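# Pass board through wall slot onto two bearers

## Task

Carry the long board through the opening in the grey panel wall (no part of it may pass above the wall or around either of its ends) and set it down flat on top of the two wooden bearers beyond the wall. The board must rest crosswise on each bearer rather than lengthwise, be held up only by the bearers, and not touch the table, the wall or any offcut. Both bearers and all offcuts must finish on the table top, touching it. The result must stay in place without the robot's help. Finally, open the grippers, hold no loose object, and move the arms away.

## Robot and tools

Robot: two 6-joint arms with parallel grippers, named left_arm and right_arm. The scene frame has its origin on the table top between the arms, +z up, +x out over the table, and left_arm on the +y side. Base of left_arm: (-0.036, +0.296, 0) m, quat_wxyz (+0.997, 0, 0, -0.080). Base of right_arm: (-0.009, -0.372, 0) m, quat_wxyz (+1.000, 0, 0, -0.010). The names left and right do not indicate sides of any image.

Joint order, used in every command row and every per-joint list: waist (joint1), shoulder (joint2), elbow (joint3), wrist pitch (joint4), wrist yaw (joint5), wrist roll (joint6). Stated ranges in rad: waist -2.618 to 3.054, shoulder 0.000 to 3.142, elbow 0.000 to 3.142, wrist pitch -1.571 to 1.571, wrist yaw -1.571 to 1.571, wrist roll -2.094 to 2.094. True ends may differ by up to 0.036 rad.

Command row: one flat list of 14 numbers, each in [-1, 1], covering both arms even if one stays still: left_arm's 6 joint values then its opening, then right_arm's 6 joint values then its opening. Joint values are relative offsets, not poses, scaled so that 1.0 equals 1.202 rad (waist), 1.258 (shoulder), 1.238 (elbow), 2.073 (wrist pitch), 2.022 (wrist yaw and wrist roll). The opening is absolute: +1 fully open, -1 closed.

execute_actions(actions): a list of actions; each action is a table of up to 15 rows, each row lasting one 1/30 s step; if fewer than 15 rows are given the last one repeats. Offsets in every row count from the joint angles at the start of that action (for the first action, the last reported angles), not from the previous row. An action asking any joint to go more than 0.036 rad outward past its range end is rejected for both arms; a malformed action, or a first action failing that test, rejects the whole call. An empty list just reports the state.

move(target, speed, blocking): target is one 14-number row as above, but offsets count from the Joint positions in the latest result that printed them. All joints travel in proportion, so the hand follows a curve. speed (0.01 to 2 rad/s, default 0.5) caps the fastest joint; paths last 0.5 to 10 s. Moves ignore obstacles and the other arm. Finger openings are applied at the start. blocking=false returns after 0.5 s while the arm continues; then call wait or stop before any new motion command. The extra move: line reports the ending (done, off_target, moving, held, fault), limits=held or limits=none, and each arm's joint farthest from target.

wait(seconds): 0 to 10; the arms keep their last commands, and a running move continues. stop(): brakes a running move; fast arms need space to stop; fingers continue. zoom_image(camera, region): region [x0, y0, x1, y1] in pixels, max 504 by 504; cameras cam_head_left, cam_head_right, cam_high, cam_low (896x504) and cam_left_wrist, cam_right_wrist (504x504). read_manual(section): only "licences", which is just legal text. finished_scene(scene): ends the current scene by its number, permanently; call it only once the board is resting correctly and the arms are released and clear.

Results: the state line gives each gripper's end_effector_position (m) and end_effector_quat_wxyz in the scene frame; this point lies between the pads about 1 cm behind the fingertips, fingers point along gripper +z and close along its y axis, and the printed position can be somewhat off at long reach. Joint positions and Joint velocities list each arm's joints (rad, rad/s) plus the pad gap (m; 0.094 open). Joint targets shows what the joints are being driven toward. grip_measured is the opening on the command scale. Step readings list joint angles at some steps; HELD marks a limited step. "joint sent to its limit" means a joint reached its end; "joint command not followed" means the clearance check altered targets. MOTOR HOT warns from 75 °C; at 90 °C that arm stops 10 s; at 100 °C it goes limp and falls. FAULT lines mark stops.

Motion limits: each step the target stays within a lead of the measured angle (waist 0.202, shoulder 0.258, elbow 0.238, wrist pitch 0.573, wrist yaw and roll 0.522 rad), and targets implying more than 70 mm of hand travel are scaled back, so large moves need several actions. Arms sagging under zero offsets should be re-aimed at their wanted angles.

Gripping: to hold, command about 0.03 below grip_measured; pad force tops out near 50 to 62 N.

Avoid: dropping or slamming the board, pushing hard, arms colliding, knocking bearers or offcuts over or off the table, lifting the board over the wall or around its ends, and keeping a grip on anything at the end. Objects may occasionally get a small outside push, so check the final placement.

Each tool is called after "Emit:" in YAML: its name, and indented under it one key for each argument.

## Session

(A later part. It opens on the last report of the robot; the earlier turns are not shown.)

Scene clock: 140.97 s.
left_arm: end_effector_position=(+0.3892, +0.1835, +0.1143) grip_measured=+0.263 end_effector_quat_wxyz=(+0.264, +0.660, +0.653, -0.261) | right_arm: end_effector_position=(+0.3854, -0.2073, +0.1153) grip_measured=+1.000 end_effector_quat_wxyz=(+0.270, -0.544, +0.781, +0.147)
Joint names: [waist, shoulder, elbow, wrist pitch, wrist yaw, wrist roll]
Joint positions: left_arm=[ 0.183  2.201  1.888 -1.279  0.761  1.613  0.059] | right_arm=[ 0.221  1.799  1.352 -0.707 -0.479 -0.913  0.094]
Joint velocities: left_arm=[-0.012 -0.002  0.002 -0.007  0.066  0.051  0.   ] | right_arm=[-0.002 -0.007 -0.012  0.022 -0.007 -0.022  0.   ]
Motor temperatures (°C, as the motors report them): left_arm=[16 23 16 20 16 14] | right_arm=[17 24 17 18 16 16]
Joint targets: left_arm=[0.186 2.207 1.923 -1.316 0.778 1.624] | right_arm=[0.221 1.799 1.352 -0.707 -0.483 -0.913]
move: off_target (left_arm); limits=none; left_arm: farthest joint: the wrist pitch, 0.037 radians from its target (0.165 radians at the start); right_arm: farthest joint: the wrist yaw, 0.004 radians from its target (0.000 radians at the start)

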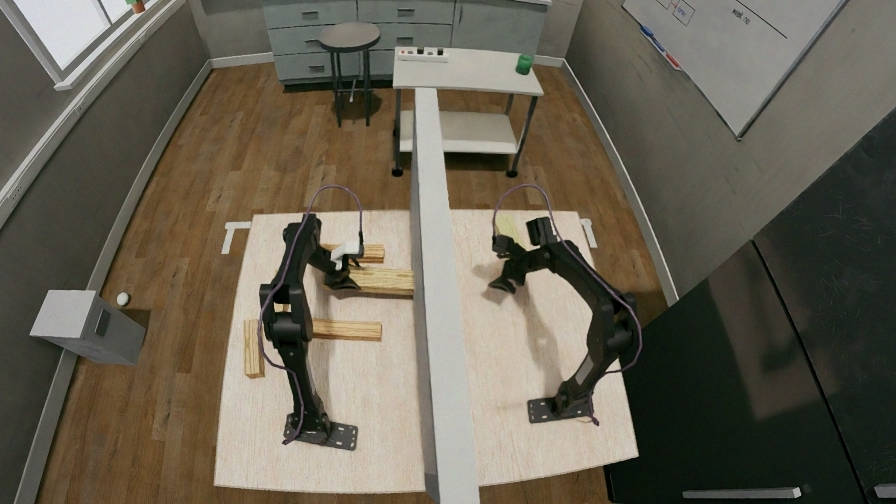

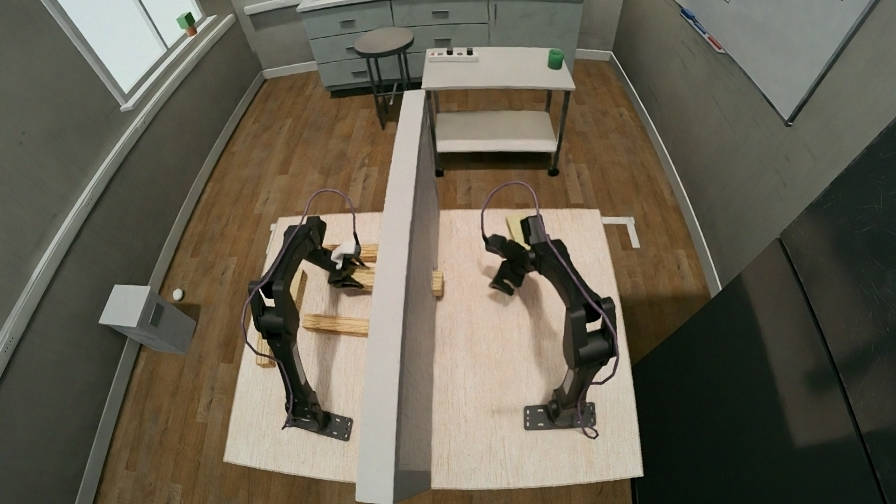

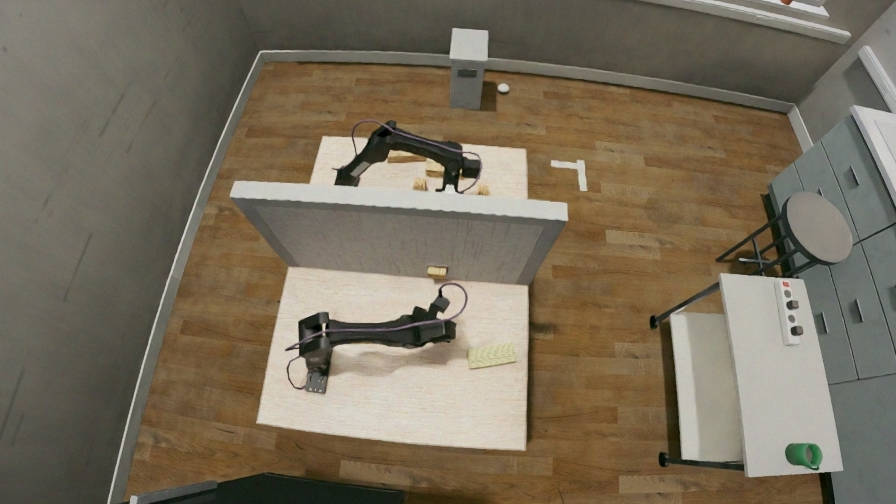

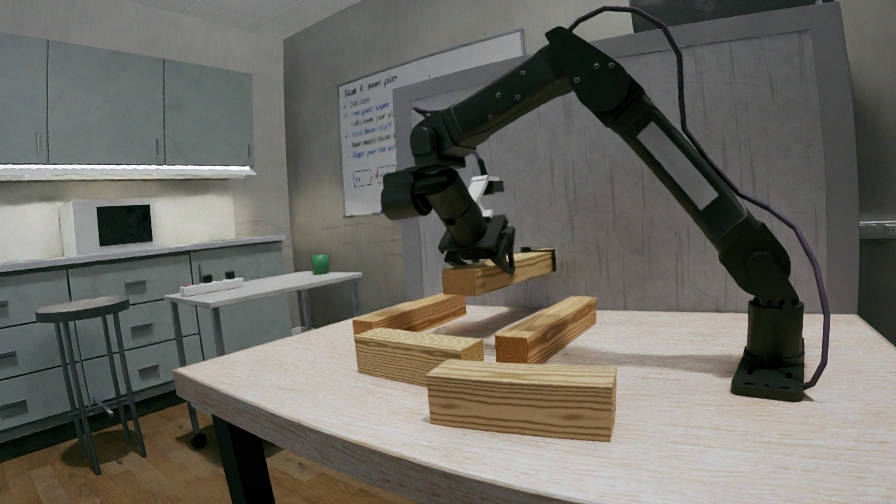

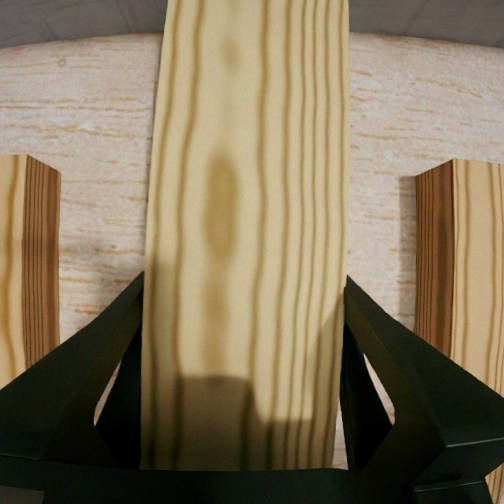

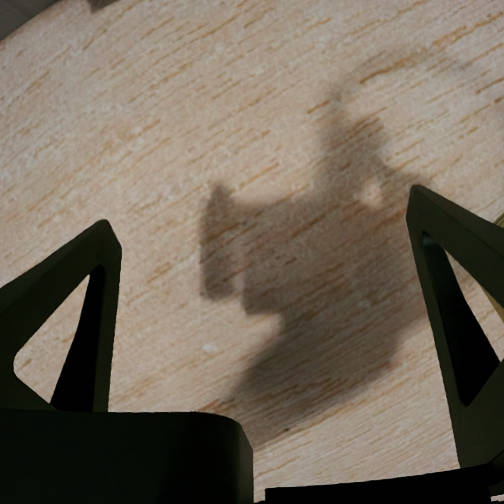

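Emit:
move:
  target: [0.102, 0.046, 0.096, -0.088, 0.0, 0.0867, 0.1, 0, 0, 0, 0, 0, 0, 1]
  speed: 0.3

Scene clock: 142.30 s.
left_arm: end_effector_position=(+0.3885, +0.2355, +0.1136) grip_measured=+0.263 end_effector_quat_wxyz=(+0.263, +0.661, +0.653, -0.260) | right_arm: end_effector_position=(+0.3856, -0.2078, +0.1150) grip_measured=+1.000 end_effector_quat_wxyz=(+0.269, -0.544, +0.782, +0.146)
Joint names: [waist, shoulder, elbow, wrist pitch, wrist yaw, wrist roll]
Joint positions: left_arm=[ 0.303  2.254  1.972 -1.422  0.747  1.777  0.059] | right_arm=[ 0.221  1.799  1.352 -0.707 -0.475 -0.913  0.094]
Joint velocities: left_arm=[-0.007 -0.017 -0.012  0.022  0.037  0.007 -0.001] | right_arm=[ 0.022 -0.027  0.022 -0.051 -0.037  0.066  0.   ]
Motor temperatures (°C, as the motors report them): left_arm=[16 23 16 20 16 14] | right_arm=[17 24 17 18 16 16]
Joint targets: left_arm=[0.305 2.259 2.007 -1.462 0.761 1.788] | right_arm=[0.221 1.799 1.352 -0.707 -0.479 -0.913]
move: off_target (left_arm); limits=none; left_arm: farthest joint: the wrist pitch, 0.039 radians from its target (0.182 radians at the start); right_arm: farthest joint: the wrist yaw, 0.004 radians from its target (0.000 radians at the start)

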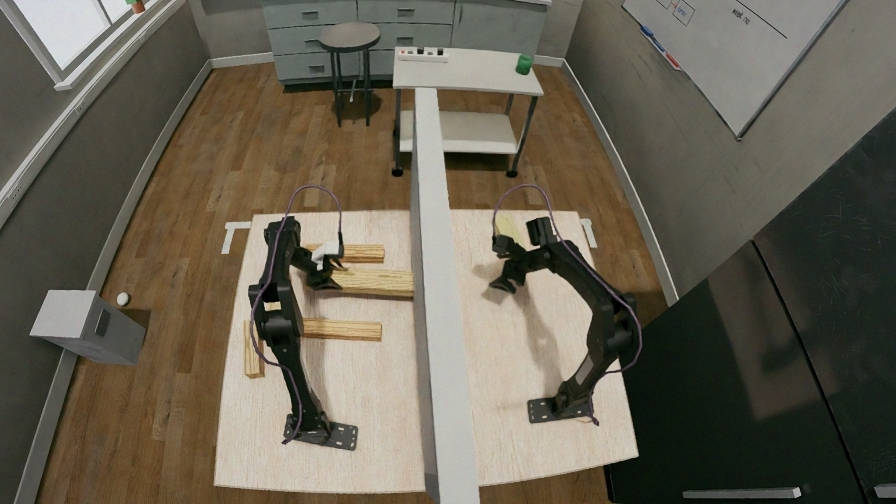

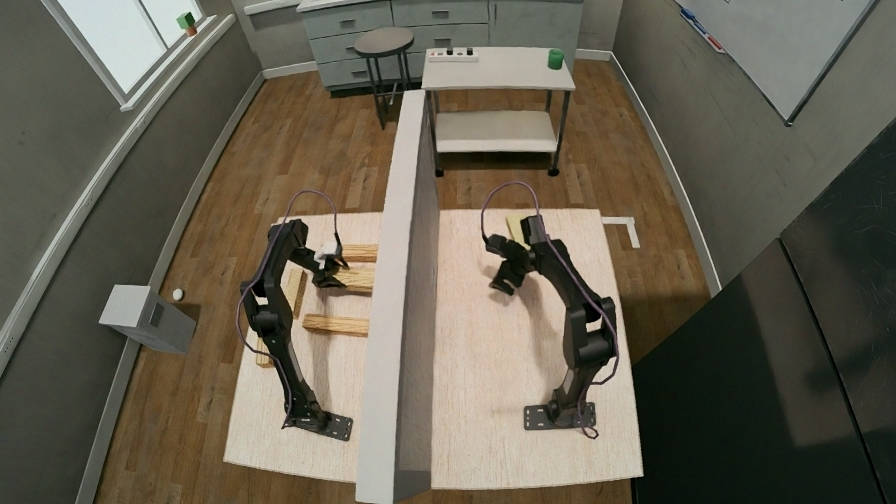

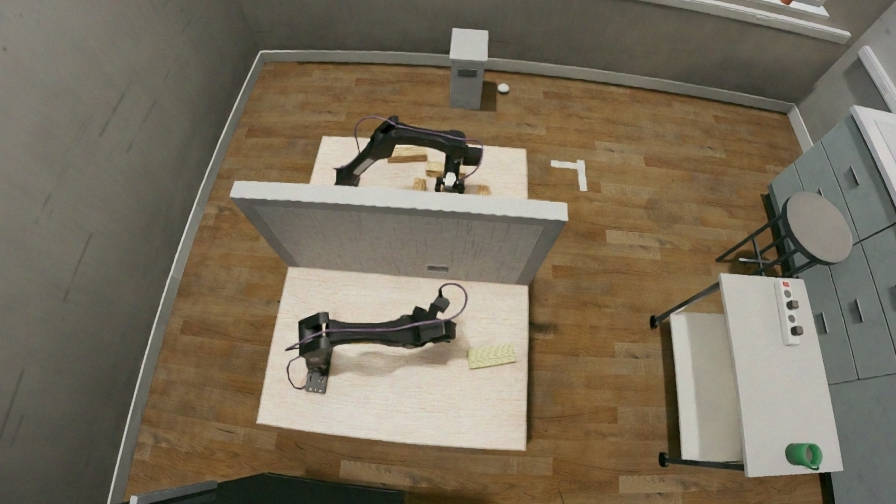

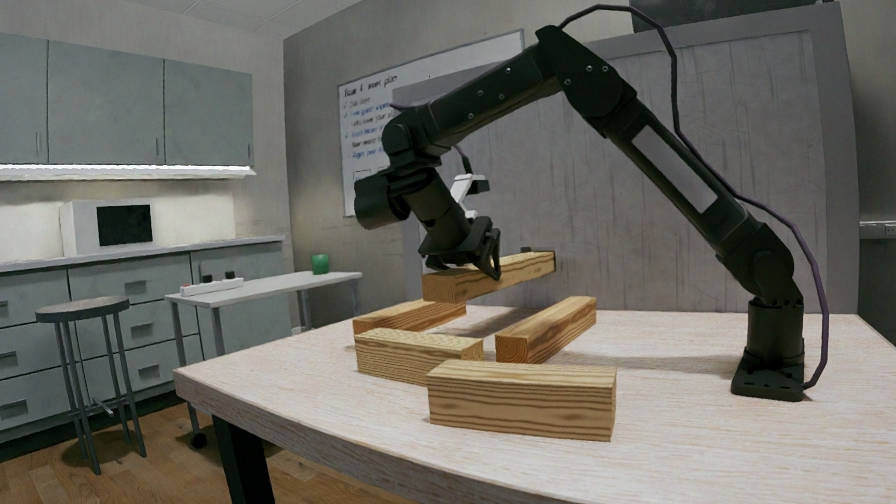

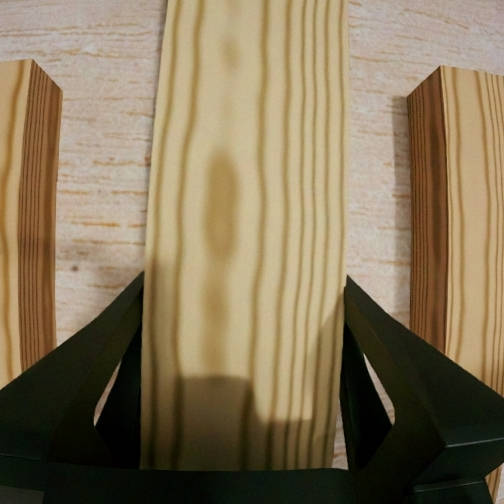

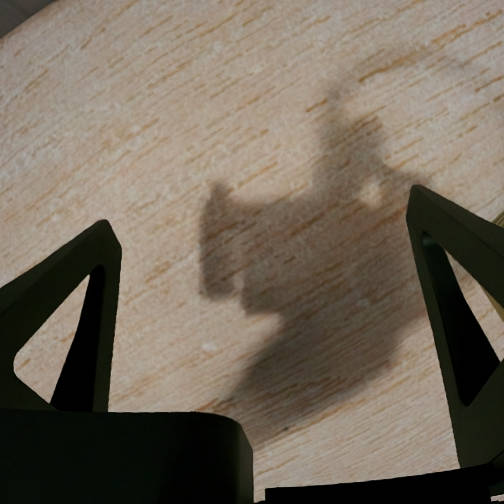

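Emit:
move:
  target: [0.099, 0.070, 0.137, -0.081, 0.0, 0.082, 0.1, 0, 0, 0, 0, 0, 0, 1]
  speed: 0.3

Scene clock: 143.73 s.
left_arm: end_effector_position=(+0.3935, +0.2977, +0.1009) grip_measured=+0.259 end_effector_quat_wxyz=(+0.253, +0.673, +0.654, -0.236) | right_arm: end_effector_position=(+0.3858, -0.2084, +0.1147) grip_measured=+1.000 end_effector_quat_wxyz=(+0.269, -0.544, +0.782, +0.144)
Joint names: [waist, shoulder, elbow, wrist pitch, wrist yaw, wrist roll]
Joint positions: left_arm=[ 0.427  2.347  2.101 -1.527  0.681  1.938  0.059] | right_arm=[ 0.221  1.799  1.352 -0.707 -0.472 -0.913  0.094]
Joint velocities: left_arm=[-0.007 -0.017 -0.002 -0.081 -0.007  0.022  0.   ] | right_arm=[ 0.002  0.002 -0.007 -0.037  0.007 -0.066  0.   ]
Motor temperatures (°C, as the motors report them): left_arm=[16 23 17 20 16 14] | right_arm=[17 24 17 18 16 16]
Joint targets: left_arm=[0.422 2.342 2.141 -1.573 0.747 1.943] | right_arm=[0.221 1.799 1.352 -0.707 -0.475 -0.913]
joint sent to its limit (left arm) — the command would take the wrist pitch past its lower limit, so that joint was sent only as far as its limit.
move: off_target (left_arm); limits=none; left_arm: farthest joint: the wrist yaw, 0.066 radians from its target (0.000 radians at the start); right_arm: farthest joint: the wrist yaw, 0.003 radians from its target (0.000 radians at the start)

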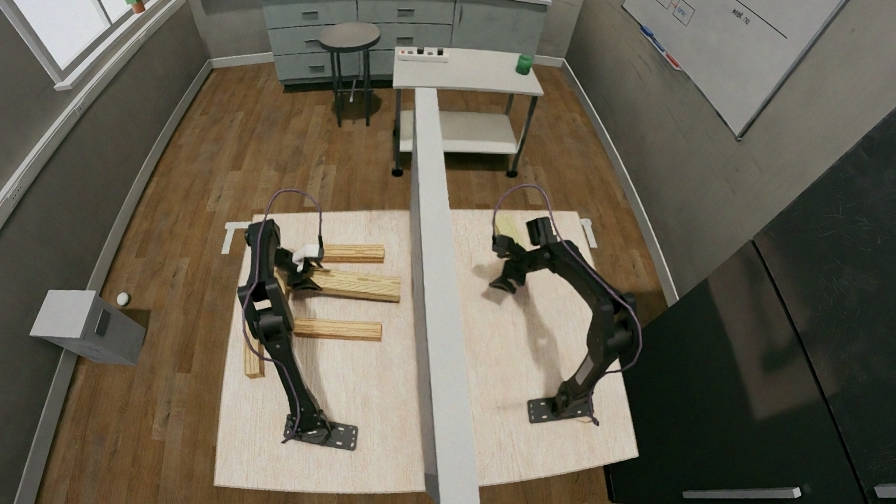

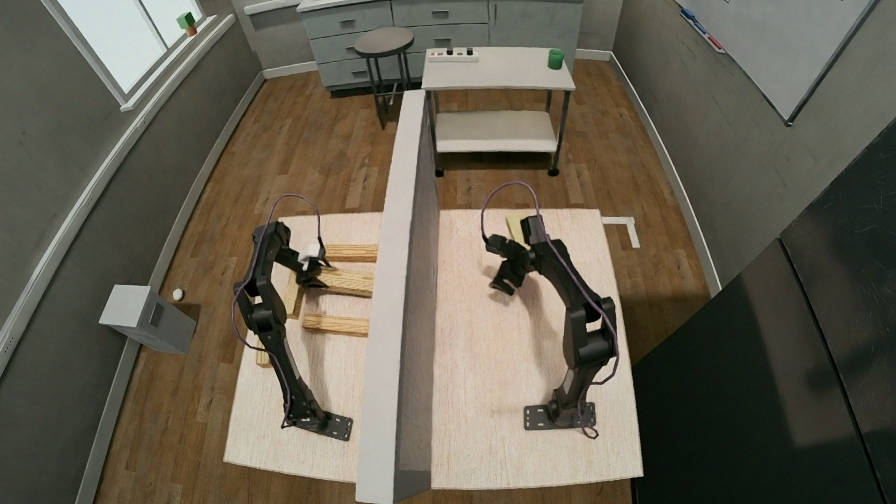

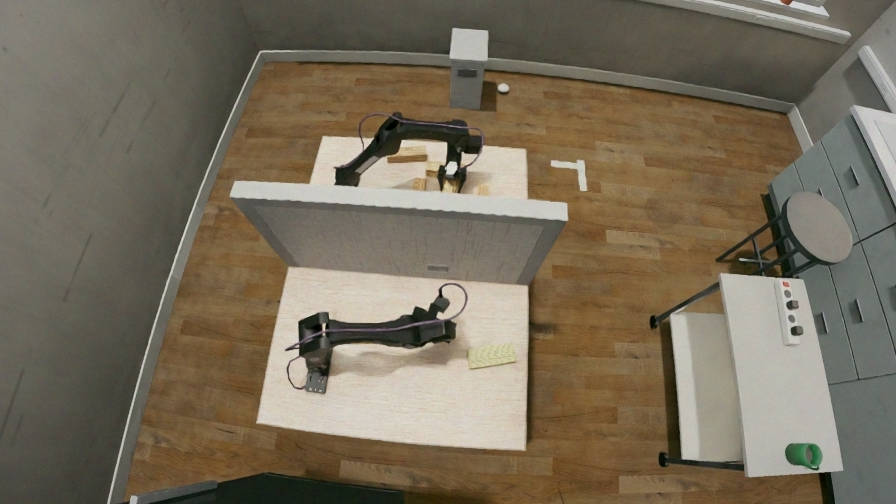

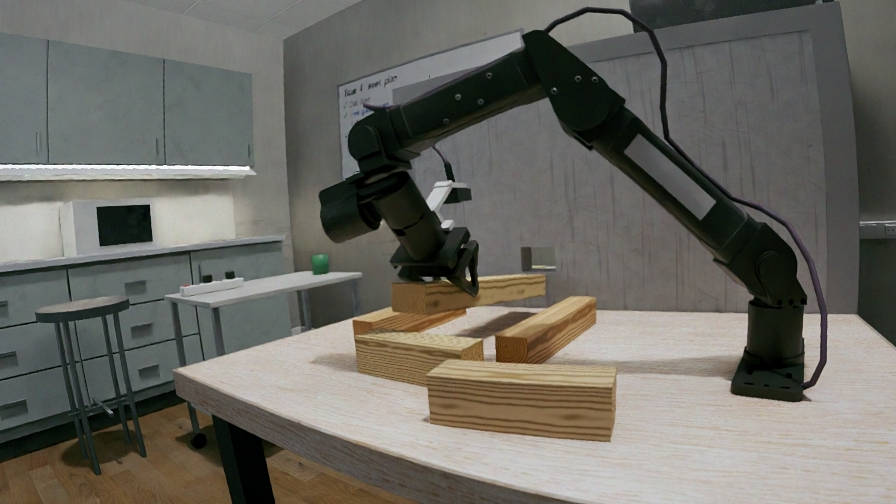

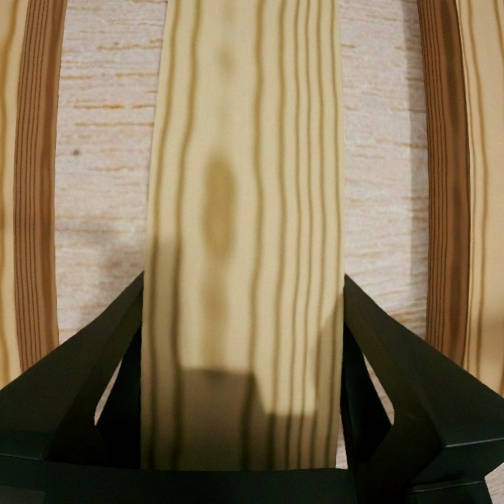

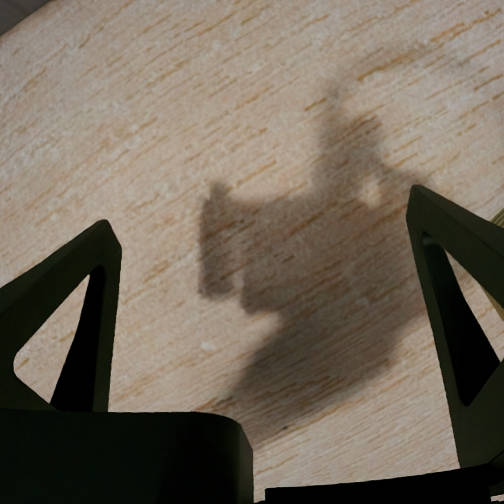

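Emit:
move:
  target: [-0.112, -0.642, -0.873, 0.517, -0.017, -0.59, 0.1, 0, 0, 0, 0, 0, 0, 1]
  speed: 0.6

Scene clock: 147.57 s.
left_arm: end_effector_position=(+0.3398, +0.2487, +0.1110) grip_measured=+0.259 end_effector_quat_wxyz=(+0.334, +0.347, +0.863, -0.155) | right_arm: end_effector_position=(+0.3860, -0.2089, +0.1145) grip_measured=+1.000 end_effector_quat_wxyz=(+0.268, -0.543, +0.783, +0.142)
Joint names: [waist, shoulder, elbow, wrist pitch, wrist yaw, wrist roll]
Joint positions: left_arm=[ 0.299  1.582  1.02  -0.513  0.593  0.75   0.059] | right_arm=[ 0.221  1.799  1.352 -0.707 -0.468 -0.913  0.094]
Joint velocities: left_arm=[-0.022  0.007  0.002 -0.066 -0.022 -0.051 -0.001] | right_arm=[ 0.007 -0.002 -0.012 -0.037  0.007  0.022  0.   ]
Motor temperatures (°C, as the motors report them): left_arm=[16 23 17 20 16 14] | right_arm=[17 24 17 18 16 16]
Joint targets: left_arm=[0.292 1.540 1.020 -0.455 0.647 0.745] | right_arm=[0.221 1.799 1.352 -0.707 -0.472 -0.913]
move: off_target (left_arm); limits=none; left_arm: farthest joint: the wrist pitch, 0.058 radians from its target (1.072 radians at the start); right_arm: farthest joint: the wrist yaw, 0.004 radians from its target (0.000 radians at the start)

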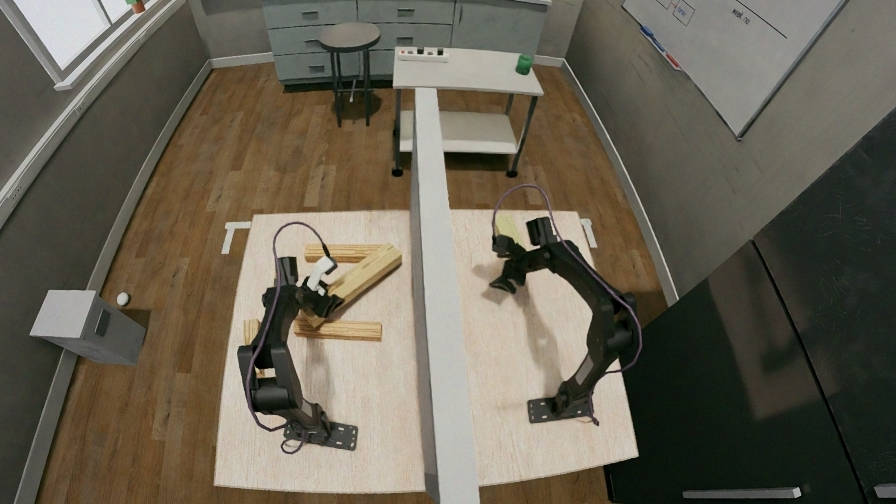

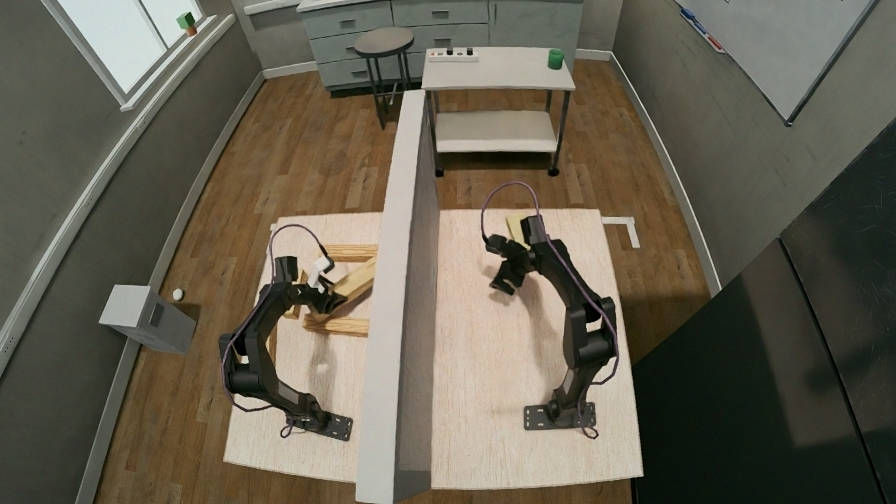

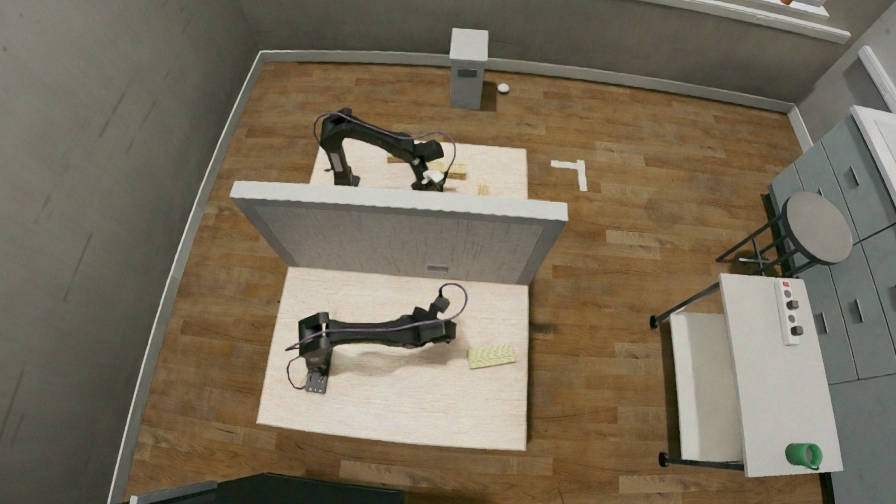

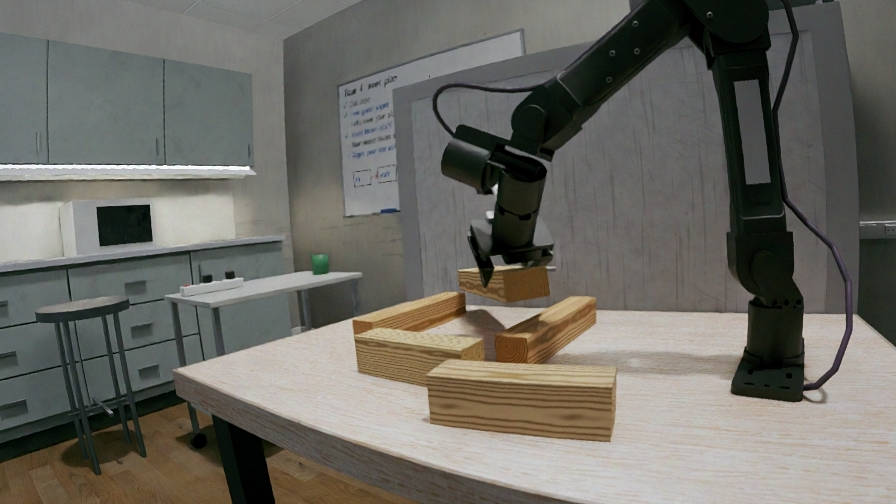

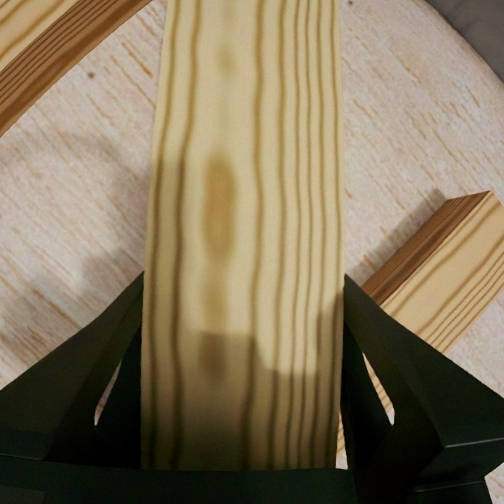

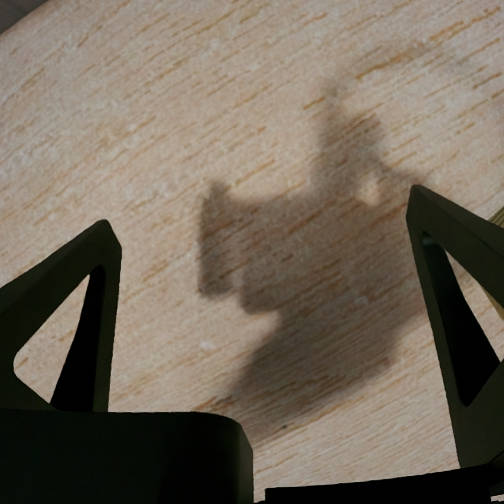

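Emit:
move:
  target: [-0.526, -0.096, -0.2, 0.22, -0.459, -0.547, 0.1, 0, 0, 0, 0, 0, 0, 1]
  speed: 0.6

Scene clock: 150.40 s.
left_arm: end_effector_position=(+0.3275, +0.1637, +0.0847) grip_measured=+0.251 end_effector_quat_wxyz=(+0.374, +0.011, +0.927, -0.015) | right_arm: end_effector_position=(+0.3863, -0.2094, +0.1142) grip_measured=+1.000 end_effector_quat_wxyz=(+0.268, -0.543, +0.783, +0.140)
Joint names: [waist, shoulder, elbow, wrist pitch, wrist yaw, wrist roll]
Joint positions: left_arm=[-0.326  1.498  0.779 -0.132 -0.296 -0.351  0.059] | right_arm=[ 0.221  1.799  1.352 -0.707 -0.464 -0.913  0.094]
Joint velocities: left_arm=[ 0.022 -0.012  0.002  0.066 -0.11   0.007 -0.   ] | right_arm=[-0.002 -0.002 -0.007  0.037  0.022 -0.037  0.   ]
Motor temperatures (°C, as the motors report them): left_arm=[16 23 17 20 16 14] | right_arm=[17 24 17 18 16 16]
Joint targets: left_arm=[-0.333 1.461 0.772 -0.057 -0.335 -0.356] | right_arm=[0.221 1.799 1.352 -0.707 -0.468 -0.913]
move: off_target (left_arm); limits=none; left_arm: farthest joint: the wrist pitch, 0.075 radians from its target (0.456 radians at the start); right_arm: farthest joint: the wrist yaw, 0.004 radians from its target (0.000 radians at the start)

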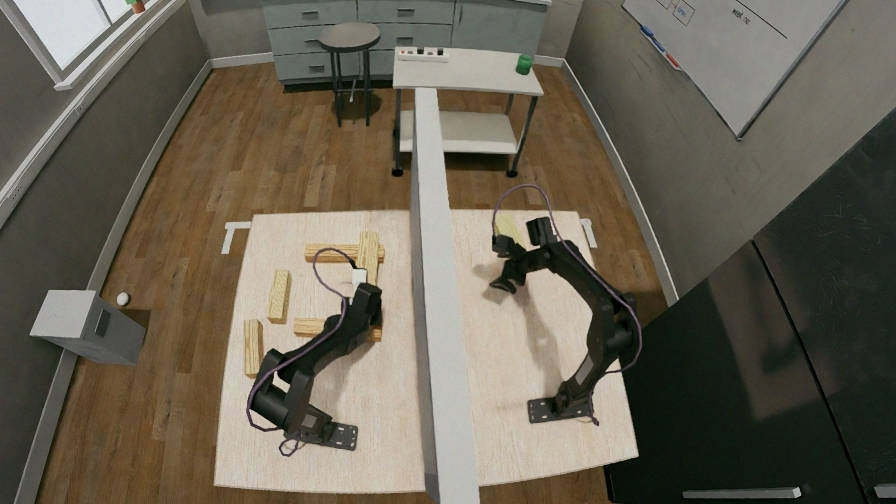

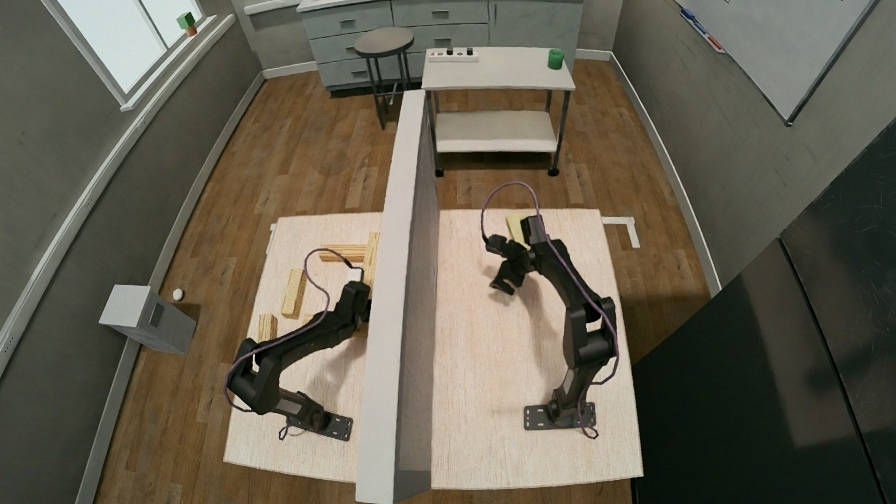

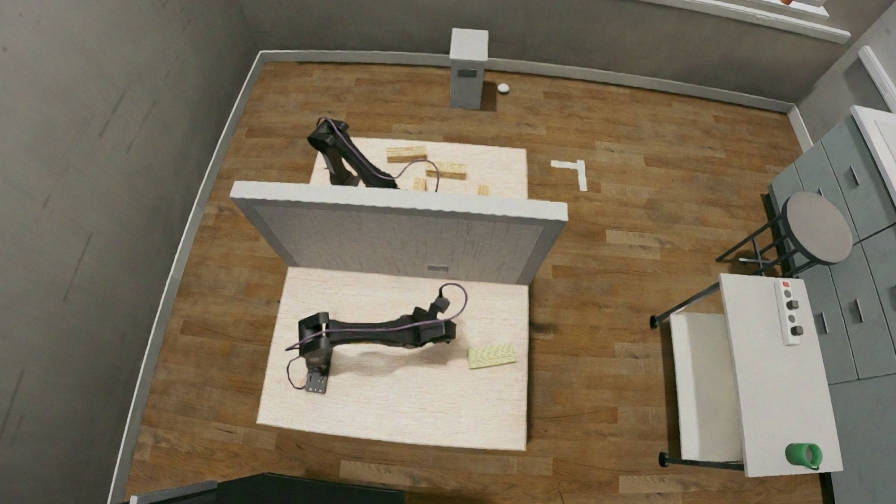

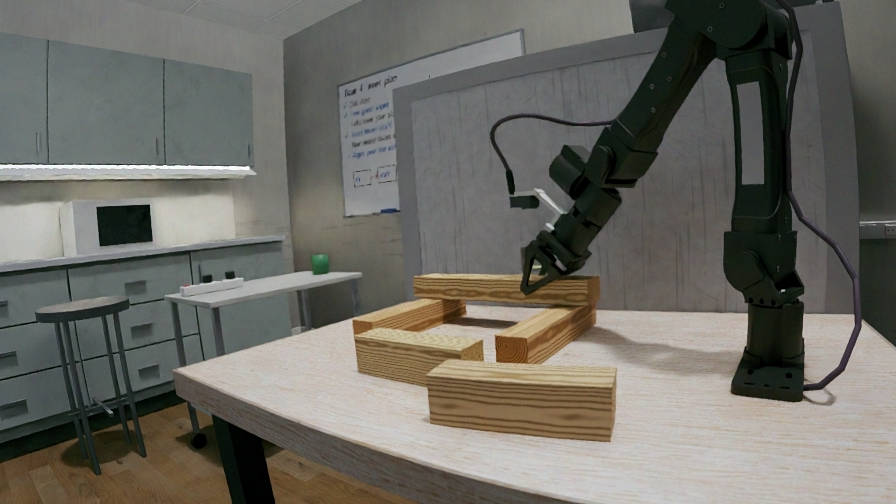

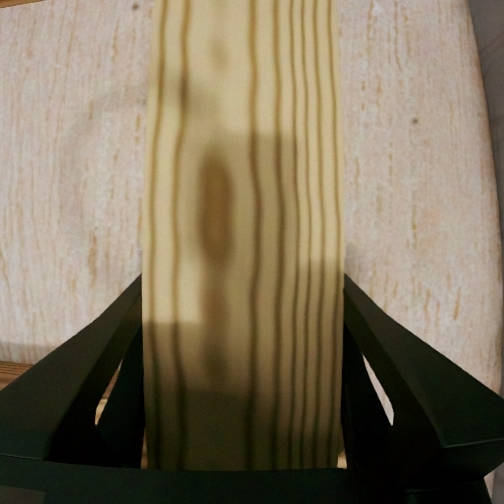

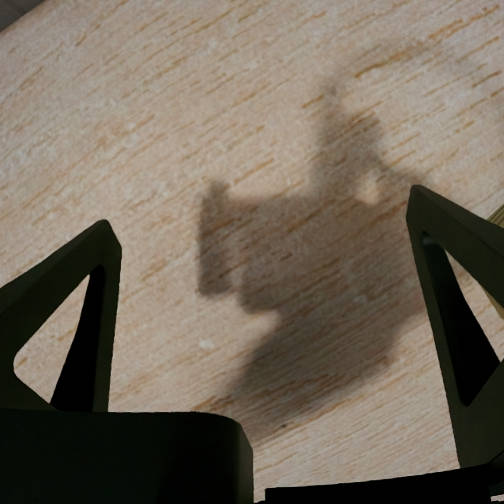

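Emit:
move:
  target: [0.255, -0.145, -0.059, 0.018, 0.08, 0.107, 0.1, 0, 0, 0, 0, 0, 0, 1]
  speed: 0.5

Scene clock: 152.00 s.
left_arm: end_effector_position=(+0.3254, +0.2542, +0.0941) grip_measured=+0.251 end_effector_quat_wxyz=(+0.370, -0.004, +0.929, +0.002) | right_arm: end_effector_position=(+0.3865, -0.2100, +0.1139) grip_measured=+1.000 end_effector_quat_wxyz=(+0.267, -0.543, +0.784, +0.139)
Joint names: [waist, shoulder, elbow, wrist pitch, wrist yaw, wrist roll]
Joint positions: left_arm=[-0.021  1.358  0.703 -0.168 -0.131 -0.139  0.059] | right_arm=[ 0.221  1.799  1.352 -0.707 -0.461 -0.913  0.094]
Joint velocities: left_arm=[ 0.012 -0.012 -0.002 -0.051 -0.037  0.095 -0.001] | right_arm=[-0.007 -0.022  0.007 -0.037 -0.051  0.037  0.   ]
Motor temperatures (°C, as the motors report them): left_arm=[16 23 17 20 16 14] | right_arm=[17 24 17 18 16 16]
Joint targets: left_arm=[-0.019 1.315 0.706 -0.095 -0.134 -0.135] | right_arm=[0.221 1.799 1.352 -0.707 -0.464 -0.913]
move: off_target (left_arm); limits=none; left_arm: farthest joint: the wrist pitch, 0.074 radians from its target (0.038 radians at the start); right_arm: farthest joint: the wrist yaw, 0.003 radians from its target (0.000 radians at the start)

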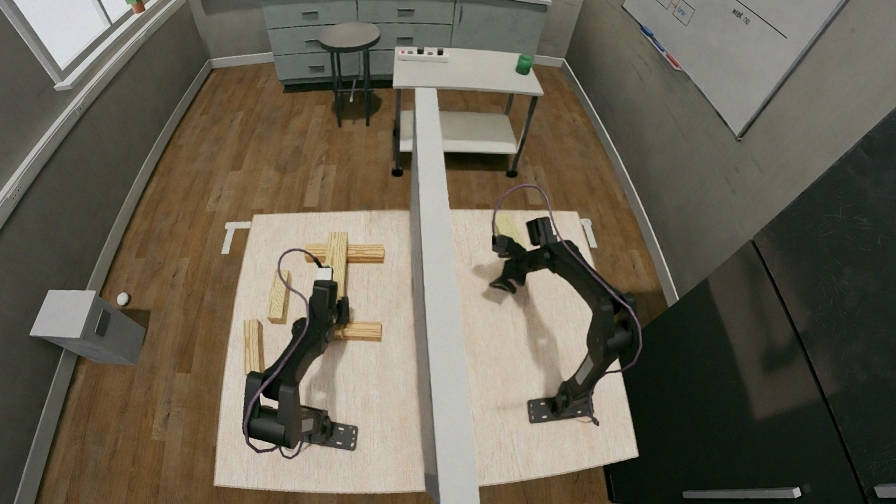

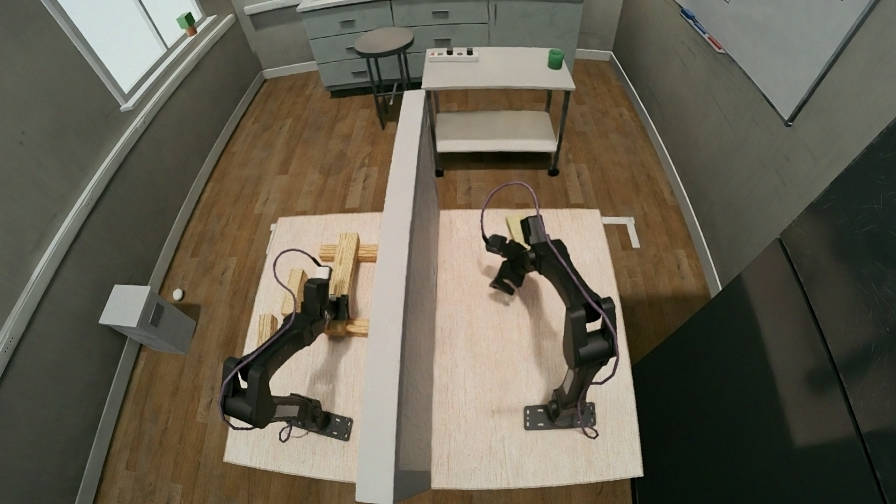

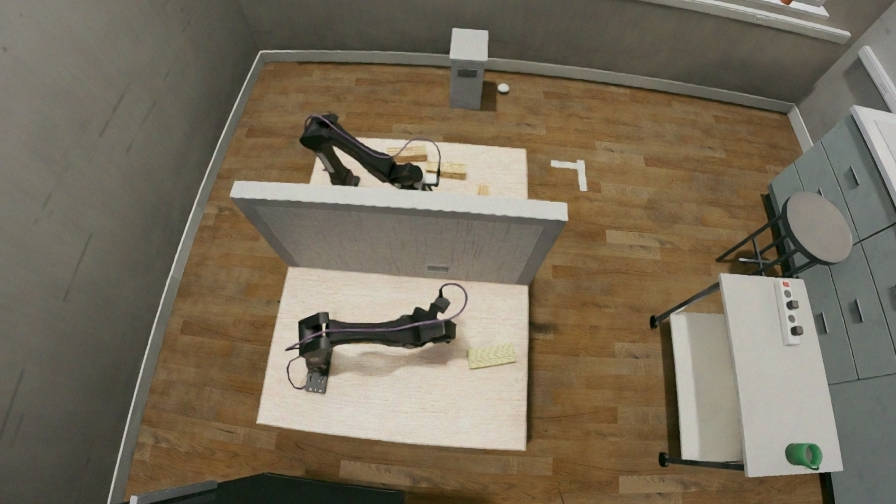

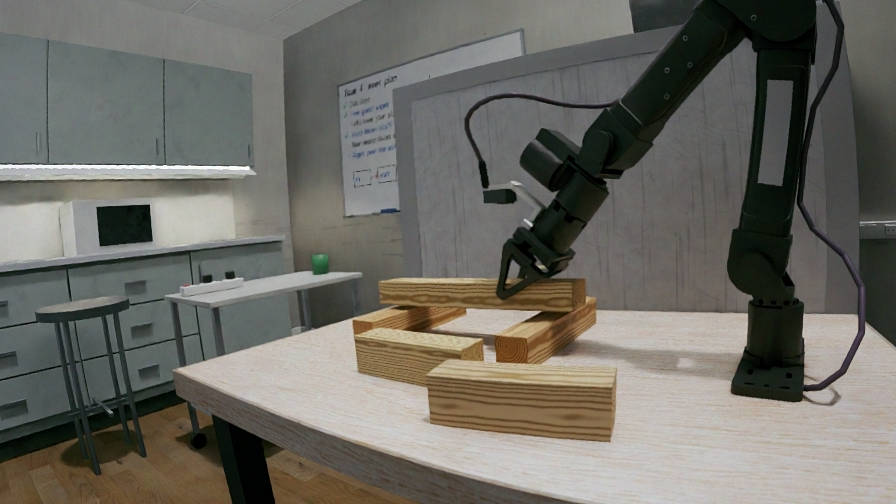

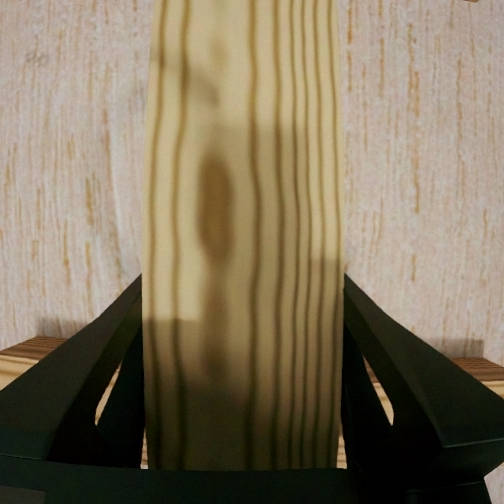

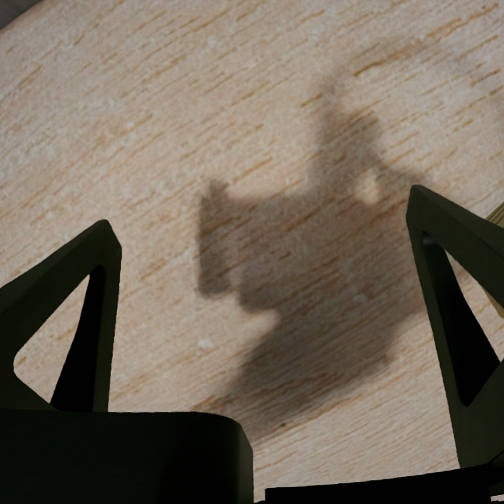

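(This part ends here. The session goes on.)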